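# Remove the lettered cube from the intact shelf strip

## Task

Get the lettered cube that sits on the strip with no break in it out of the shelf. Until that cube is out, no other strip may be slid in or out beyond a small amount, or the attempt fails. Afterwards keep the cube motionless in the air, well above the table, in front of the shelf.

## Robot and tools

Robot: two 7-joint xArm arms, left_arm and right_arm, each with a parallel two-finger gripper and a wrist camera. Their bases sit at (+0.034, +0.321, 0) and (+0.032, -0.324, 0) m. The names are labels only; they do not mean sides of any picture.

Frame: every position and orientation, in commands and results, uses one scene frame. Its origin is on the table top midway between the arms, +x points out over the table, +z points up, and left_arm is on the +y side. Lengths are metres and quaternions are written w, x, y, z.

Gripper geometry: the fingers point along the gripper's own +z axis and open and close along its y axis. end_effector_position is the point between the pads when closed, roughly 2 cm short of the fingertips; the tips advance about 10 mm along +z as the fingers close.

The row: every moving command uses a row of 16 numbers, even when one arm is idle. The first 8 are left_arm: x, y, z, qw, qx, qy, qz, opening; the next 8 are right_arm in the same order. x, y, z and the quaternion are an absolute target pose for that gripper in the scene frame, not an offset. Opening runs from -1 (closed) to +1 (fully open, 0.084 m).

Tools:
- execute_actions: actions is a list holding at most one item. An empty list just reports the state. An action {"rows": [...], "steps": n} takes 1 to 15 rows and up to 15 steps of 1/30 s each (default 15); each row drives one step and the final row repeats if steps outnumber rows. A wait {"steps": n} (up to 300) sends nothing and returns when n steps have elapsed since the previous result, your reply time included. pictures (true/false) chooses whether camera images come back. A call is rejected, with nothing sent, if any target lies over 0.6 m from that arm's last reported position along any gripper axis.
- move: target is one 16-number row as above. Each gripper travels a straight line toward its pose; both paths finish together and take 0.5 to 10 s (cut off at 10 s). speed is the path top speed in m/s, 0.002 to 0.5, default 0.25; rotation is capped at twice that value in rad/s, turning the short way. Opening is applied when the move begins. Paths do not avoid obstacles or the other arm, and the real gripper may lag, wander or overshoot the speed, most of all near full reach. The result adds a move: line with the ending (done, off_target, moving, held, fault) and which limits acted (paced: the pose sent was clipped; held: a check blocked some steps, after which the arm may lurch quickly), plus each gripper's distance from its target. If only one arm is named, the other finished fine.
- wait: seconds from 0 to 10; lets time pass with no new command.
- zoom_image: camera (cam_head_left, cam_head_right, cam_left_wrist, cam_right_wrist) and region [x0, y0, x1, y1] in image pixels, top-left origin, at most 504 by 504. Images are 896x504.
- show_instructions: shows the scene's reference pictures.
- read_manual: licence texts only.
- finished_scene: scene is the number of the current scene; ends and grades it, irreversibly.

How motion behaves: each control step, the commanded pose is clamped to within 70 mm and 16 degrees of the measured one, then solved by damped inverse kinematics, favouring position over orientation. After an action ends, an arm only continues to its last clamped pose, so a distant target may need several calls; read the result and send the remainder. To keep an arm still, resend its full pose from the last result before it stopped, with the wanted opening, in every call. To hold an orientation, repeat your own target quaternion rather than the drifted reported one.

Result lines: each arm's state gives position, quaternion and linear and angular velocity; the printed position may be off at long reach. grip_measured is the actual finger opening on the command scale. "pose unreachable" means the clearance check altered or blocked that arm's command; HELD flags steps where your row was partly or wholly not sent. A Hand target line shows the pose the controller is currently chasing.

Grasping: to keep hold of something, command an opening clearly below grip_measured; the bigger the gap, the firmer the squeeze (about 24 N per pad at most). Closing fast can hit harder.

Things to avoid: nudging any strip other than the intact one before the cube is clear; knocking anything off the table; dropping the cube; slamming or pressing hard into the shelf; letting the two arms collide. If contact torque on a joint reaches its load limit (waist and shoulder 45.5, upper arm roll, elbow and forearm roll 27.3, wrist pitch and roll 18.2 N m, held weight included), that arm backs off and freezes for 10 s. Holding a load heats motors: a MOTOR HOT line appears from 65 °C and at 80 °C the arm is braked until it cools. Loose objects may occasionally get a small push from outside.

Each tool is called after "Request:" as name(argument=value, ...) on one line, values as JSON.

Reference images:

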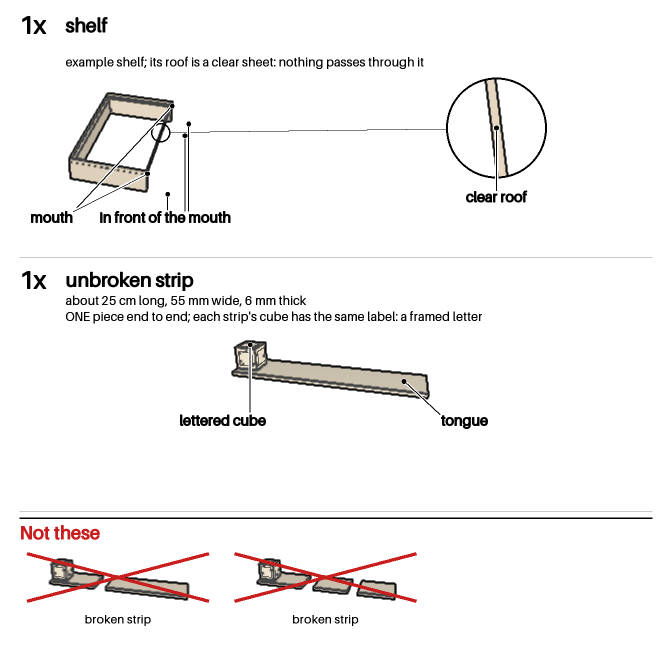

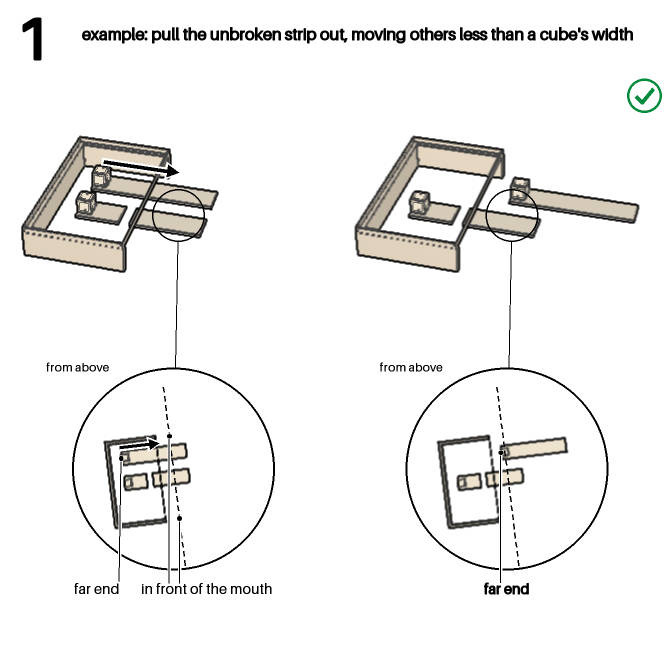

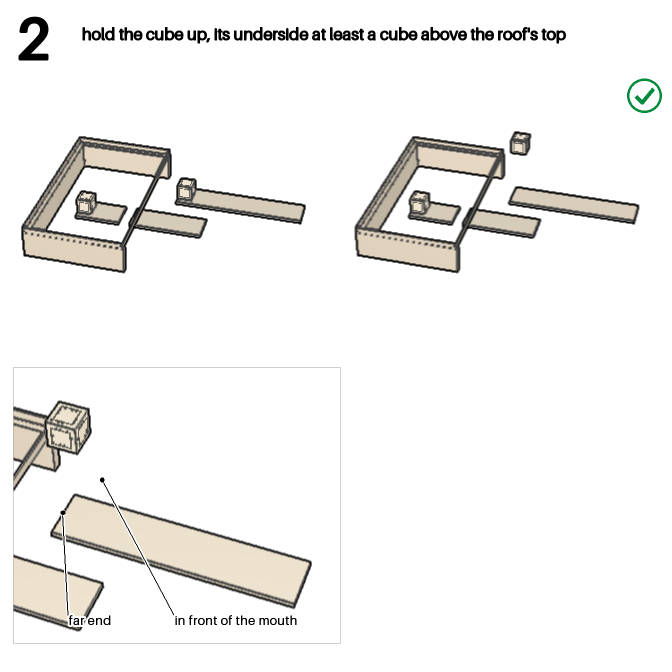

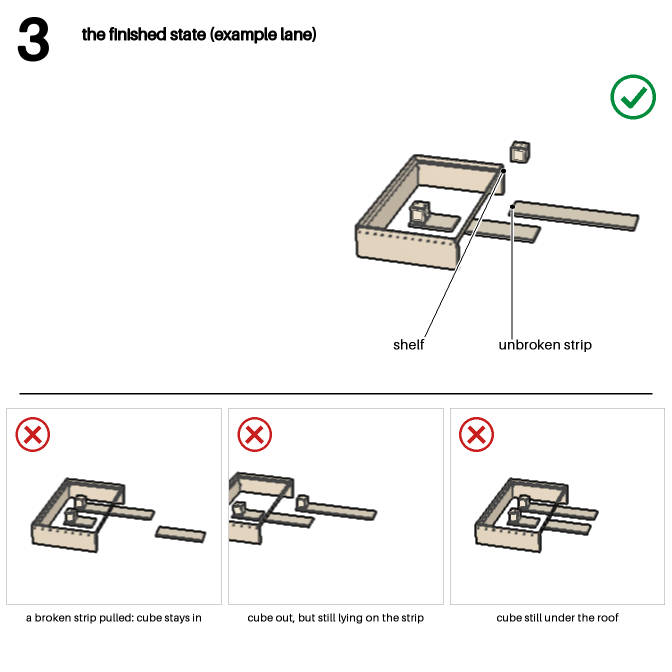

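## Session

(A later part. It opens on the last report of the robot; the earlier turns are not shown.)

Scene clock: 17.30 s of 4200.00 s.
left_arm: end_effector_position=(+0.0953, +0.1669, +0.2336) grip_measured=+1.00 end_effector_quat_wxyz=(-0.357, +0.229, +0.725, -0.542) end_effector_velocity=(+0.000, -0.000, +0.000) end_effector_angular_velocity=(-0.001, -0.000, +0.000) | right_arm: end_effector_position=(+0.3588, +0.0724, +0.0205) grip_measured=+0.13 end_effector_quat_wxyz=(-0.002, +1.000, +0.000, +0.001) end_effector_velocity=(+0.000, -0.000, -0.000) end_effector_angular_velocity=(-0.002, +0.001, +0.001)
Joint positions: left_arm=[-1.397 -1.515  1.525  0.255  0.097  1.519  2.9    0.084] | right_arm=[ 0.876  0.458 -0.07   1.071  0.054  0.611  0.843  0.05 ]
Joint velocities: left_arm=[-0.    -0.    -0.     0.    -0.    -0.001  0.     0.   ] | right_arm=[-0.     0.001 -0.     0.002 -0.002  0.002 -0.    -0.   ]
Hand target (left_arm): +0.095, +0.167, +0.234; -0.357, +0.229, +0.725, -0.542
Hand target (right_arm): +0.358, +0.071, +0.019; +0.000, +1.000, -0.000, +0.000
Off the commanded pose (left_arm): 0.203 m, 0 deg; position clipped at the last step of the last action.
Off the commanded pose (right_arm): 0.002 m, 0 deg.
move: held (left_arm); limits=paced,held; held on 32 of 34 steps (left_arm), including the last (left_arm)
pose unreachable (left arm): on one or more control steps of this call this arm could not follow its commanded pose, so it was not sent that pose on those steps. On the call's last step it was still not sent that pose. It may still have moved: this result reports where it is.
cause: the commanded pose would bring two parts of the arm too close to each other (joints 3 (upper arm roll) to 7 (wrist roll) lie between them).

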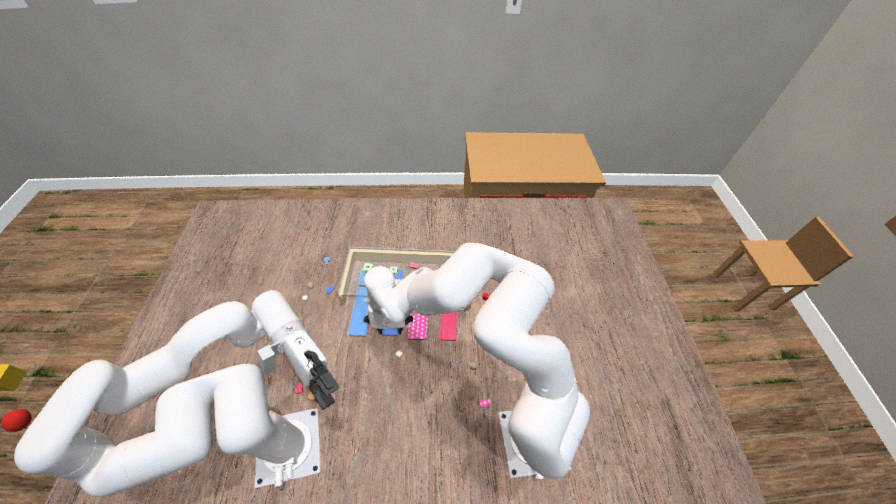

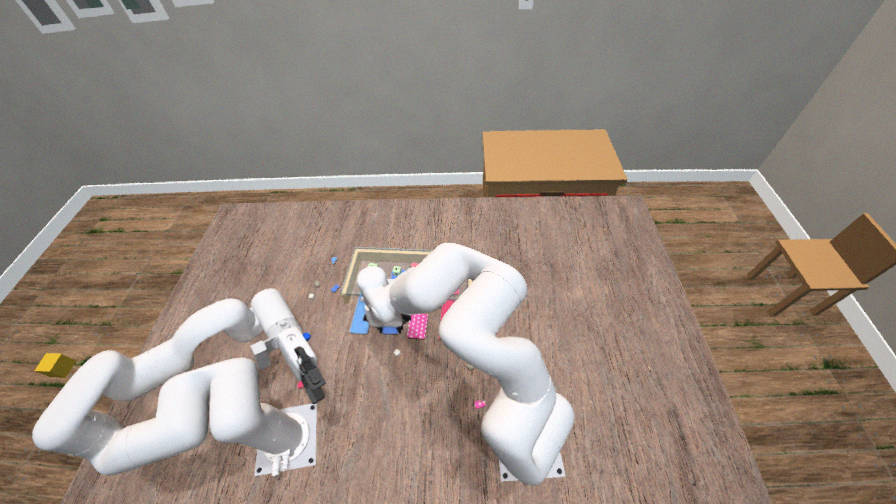

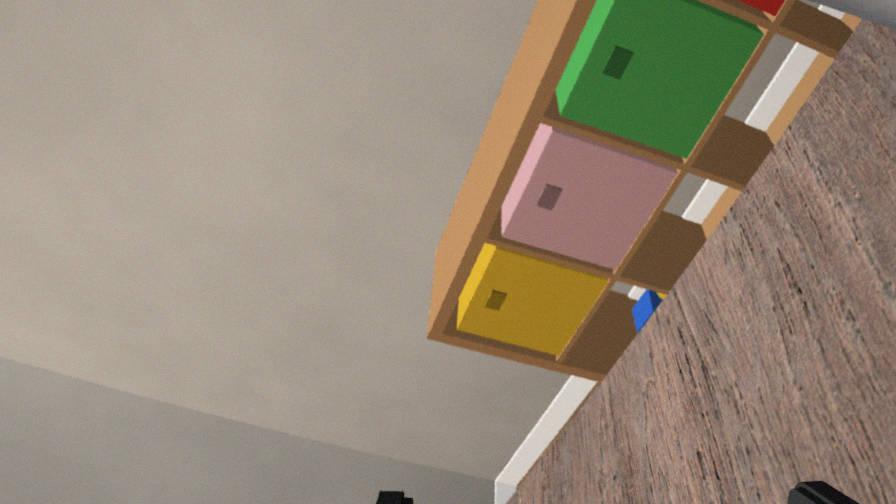

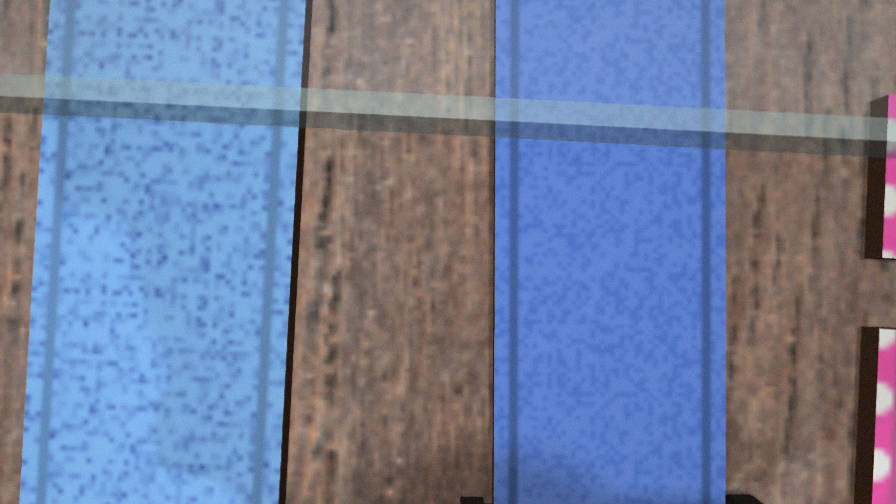

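Gripped. Pull straight; the left arm also tries to go outward.

Request:
move(target=[0.2,0.3,0.2336,-0.357,0.229,0.725,-0.542,1,0.19,0.072,0.02,0,1,0,0,-0.3], speed=0.08)

Request:
move(target=[0.2,0.3,0.2336,-0.357,0.229,0.725,-0.542,1,0.19,0.072,0.02,0,1,0,0,0.65])

Request:
move(target=[0.2,0.3,0.2336,-0.357,0.229,0.725,-0.542,1,0.32,0.045,0.2,0,1,0,0,0.65])

Scene clock: 22.67 s of 4200.00 s.
left_arm: end_effector_position=(+0.2001, +0.2997, +0.2337) grip_measured=+1.00 end_effector_quat_wxyz=(-0.357, +0.230, +0.725, -0.542) end_effector_velocity=(+0.001, +0.001, +0.000) end_effector_angular_velocity=(-0.002, +0.000, -0.001) | right_arm: end_effector_position=(+0.1901, +0.0723, +0.0200) grip_measured=+0.13 end_effector_quat_wxyz=(-0.000, +1.000, +0.000, +0.000) end_effector_velocity=(-0.000, +0.001, +0.001) end_effector_angular_velocity=(+0.002, -0.002, -0.002)
Joint positions: left_arm=[-1.513 -1.495  1.553  0.787  0.119  1.93   2.971  0.084] | right_arm=[ 1.122  0.247 -0.006  0.732  0.003  0.484  1.189  0.05 ]
Joint velocities: left_arm=[-0.003 -0.     0.     0.005 -0.001  0.004  0.001 -0.   ] | right_arm=[ 0.002 -0.003 -0.    -0.001 -0.002 -0.     0.005 -0.   ]
Hand target (left_arm): +0.200, +0.300, +0.234; -0.357, +0.230, +0.725, -0.542
Hand target (right_arm): +0.190, +0.072, +0.020; +0.000, +1.000, +0.000, +0.000
Off the commanded pose (left_arm): 0.000 m, 0 deg.
Off the commanded pose (right_arm): 0.000 m, 0 deg.
move: done; limits=held; held on 8 of 74 steps (left_arm)
pose unreachable (left arm): on one or more control steps of this call this arm could not follow its commanded pose, so it was not sent that pose on those steps. It may still have moved: this result reports where it is.
cause: the commanded pose would bring two parts of the arm too close to each other (joints 3 (upper arm roll) to 7 (wrist roll) lie between them).

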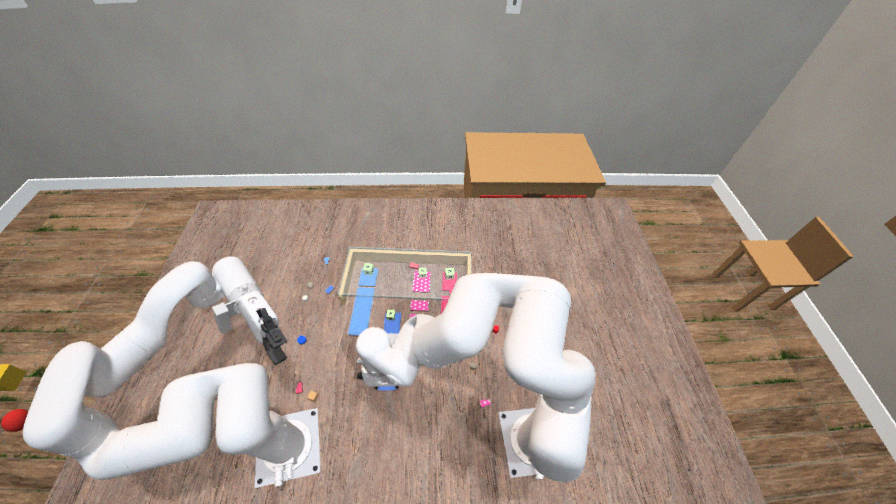

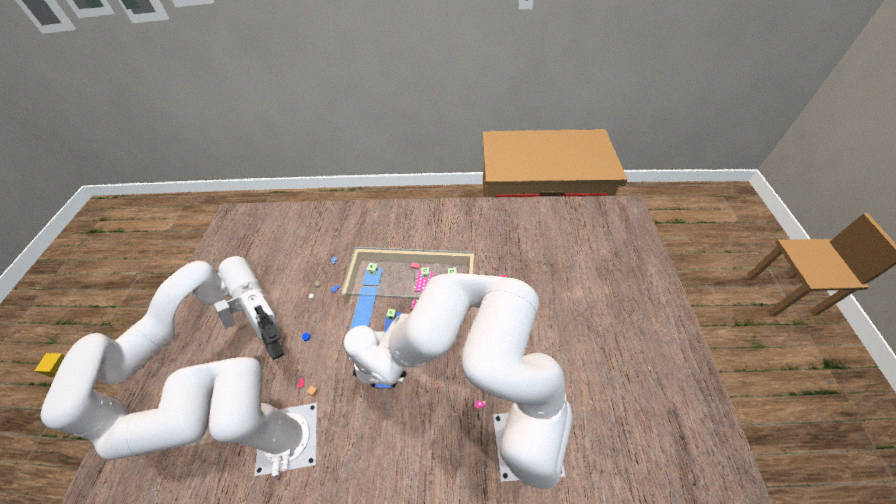

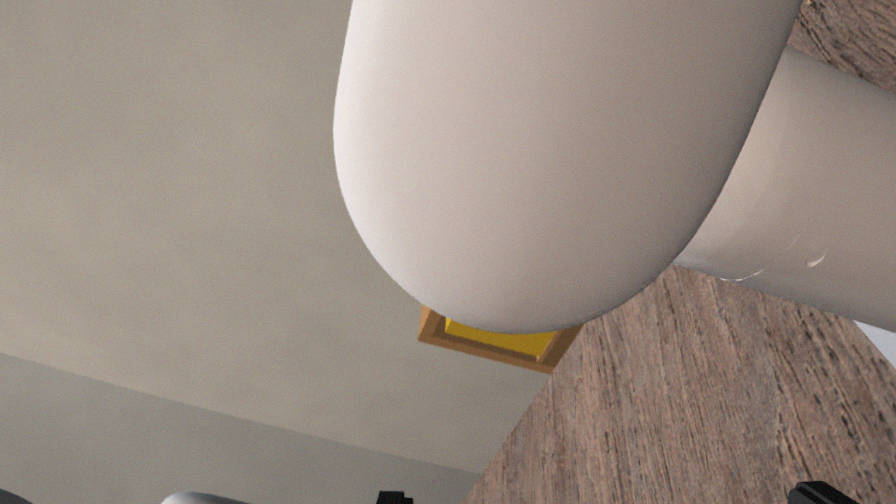

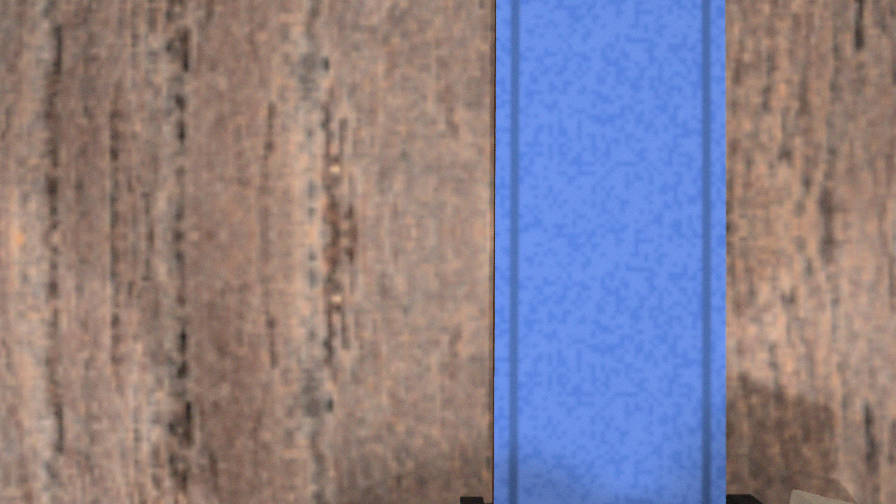

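Scene clock: 23.60 s of 4200.00 s.
left_arm: end_effector_position=(+0.2000, +0.3000, +0.2336) grip_measured=+1.00 end_effector_quat_wxyz=(-0.357, +0.229, +0.725, -0.542) end_effector_velocity=(+0.000, -0.000, +0.000) end_effector_angular_velocity=(-0.000, +0.001, +0.000) | right_arm: end_effector_position=(+0.1899, +0.0717, +0.0197) grip_measured=+0.65 end_effector_quat_wxyz=(+0.000, +1.000, +0.000, -0.000) end_effector_velocity=(+0.001, +0.002, +0.002) end_effector_angular_velocity=(+0.006, -0.002, -0.001)
Joint positions: left_arm=[-1.512 -1.495  1.554  0.788  0.119  1.931  2.97   0.084] | right_arm=[ 1.121  0.247 -0.005  0.732  0.002  0.485  1.189  0.071]
Joint velocities: left_arm=[-0.  0.  0.  0. -0. -0. -0. -0.] | right_arm=[-0.    -0.004 -0.     0.002  0.    -0.001 -0.     0.   ]
Hand target (left_arm): +0.200, +0.300, +0.234; -0.357, +0.229, +0.725, -0.542
Hand target (right_arm): +0.190, +0.072, +0.020; +0.000, +1.000, -0.000, +0.000
Off the commanded pose (left_arm): 0.000 m, 0 deg.
Off the commanded pose (right_arm): 0.000 m, 0 deg.
move: done

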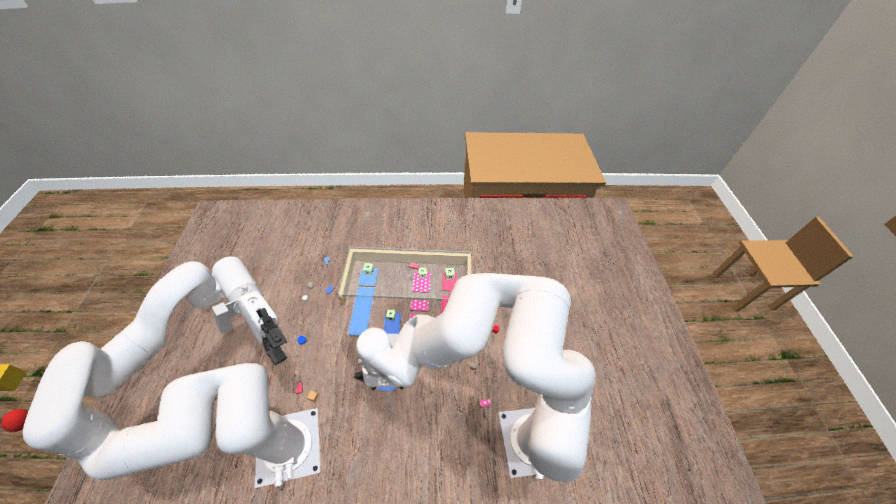

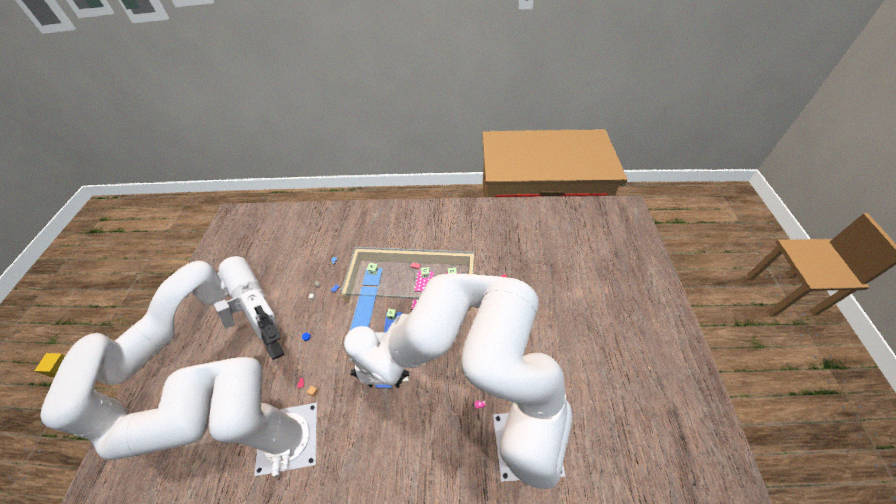

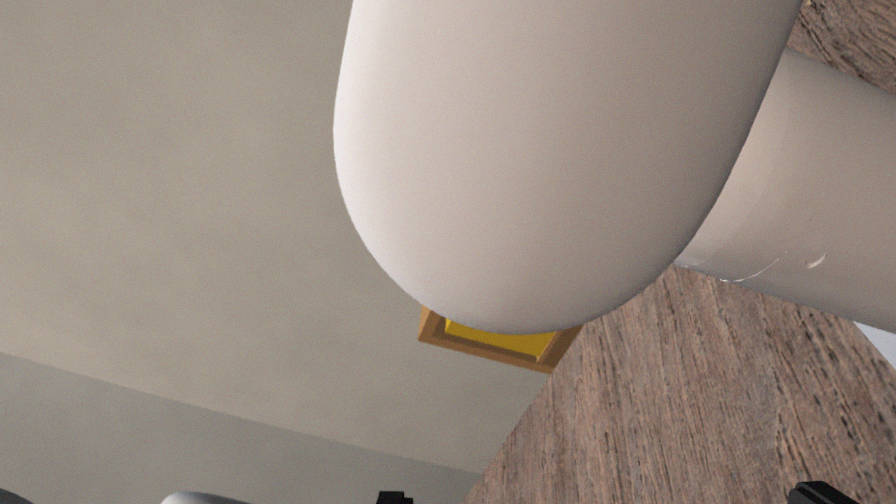

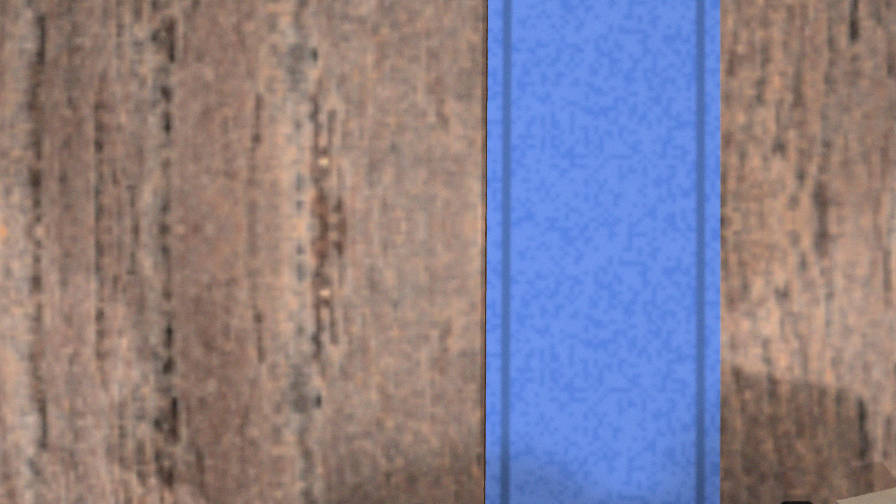

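Scene clock: 24.93 s of 4200.00 s.
left_arm: end_effector_position=(+0.2000, +0.3000, +0.2336) grip_measured=+1.00 end_effector_quat_wxyz=(-0.357, +0.229, +0.725, -0.542) end_effector_velocity=(+0.000, -0.000, -0.000) end_effector_angular_velocity=(+0.001, -0.001, +0.001) | right_arm: end_effector_position=(+0.3191, +0.0444, +0.1995) grip_measured=+0.65 end_effector_quat_wxyz=(+0.001, +1.000, +0.001, +0.000) end_effector_velocity=(+0.006, -0.000, +0.007) end_effector_angular_velocity=(+0.008, -0.006, -0.008)
Joint positions: left_arm=[-1.512 -1.495  1.554  0.788  0.119  1.931  2.97   0.084] | right_arm=[ 0.966  0.018 -0.132  1.054  0.001  1.037  0.907  0.071]
Joint velocities: left_arm=[-0.001  0.     0.     0.     0.002 -0.002  0.     0.   ] | right_arm=[-0.006 -0.004 -0.005  0.014 -0.001  0.007 -0.003 -0.   ]
Hand target (left_arm): +0.200, +0.300, +0.234; -0.357, +0.229, +0.725, -0.542
Hand target (right_arm): +0.320, +0.044, +0.200; +0.000, +1.000, -0.000, +0.001
Off the commanded pose (left_arm): 0.000 m, 0 deg.
Off the commanded pose (right_arm): 0.001 m, 0 deg.
move: done

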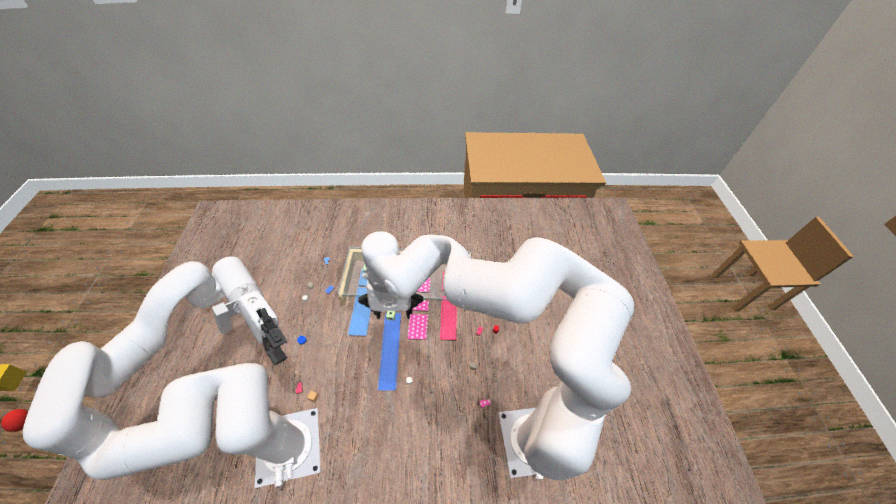

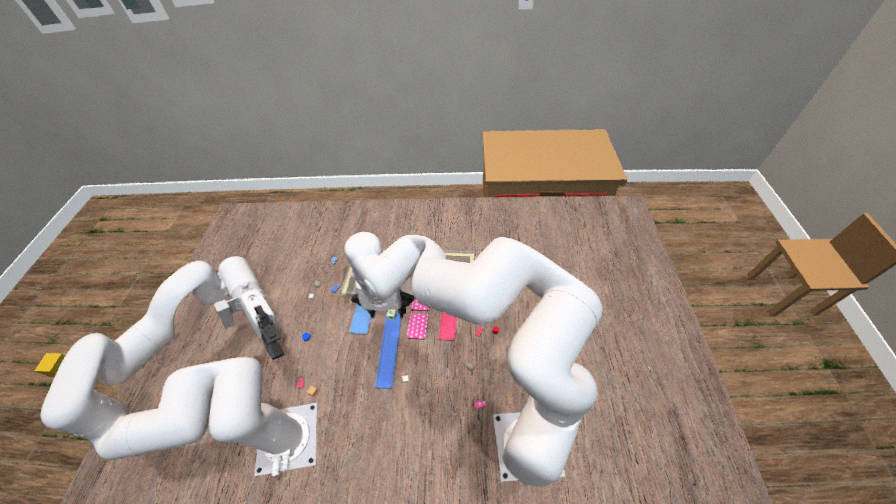

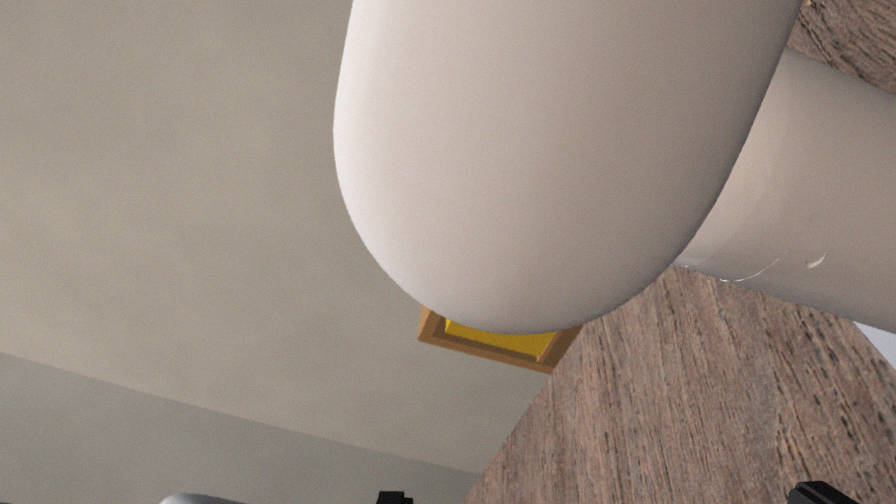

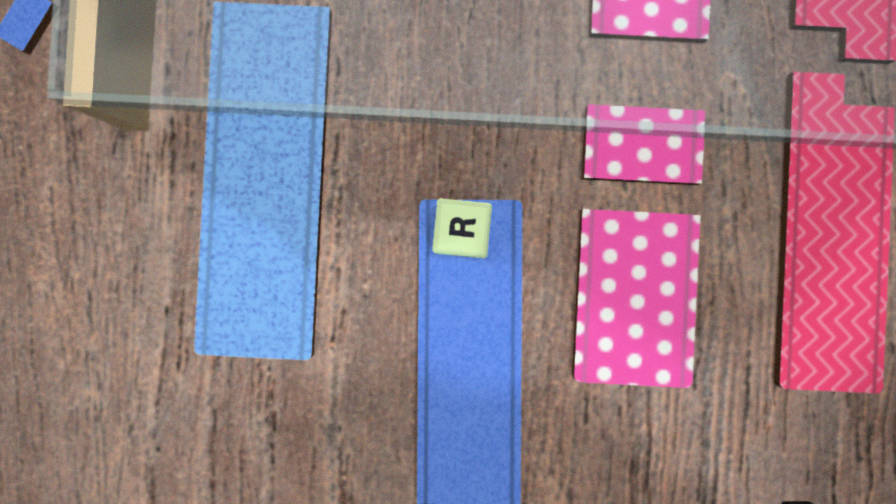

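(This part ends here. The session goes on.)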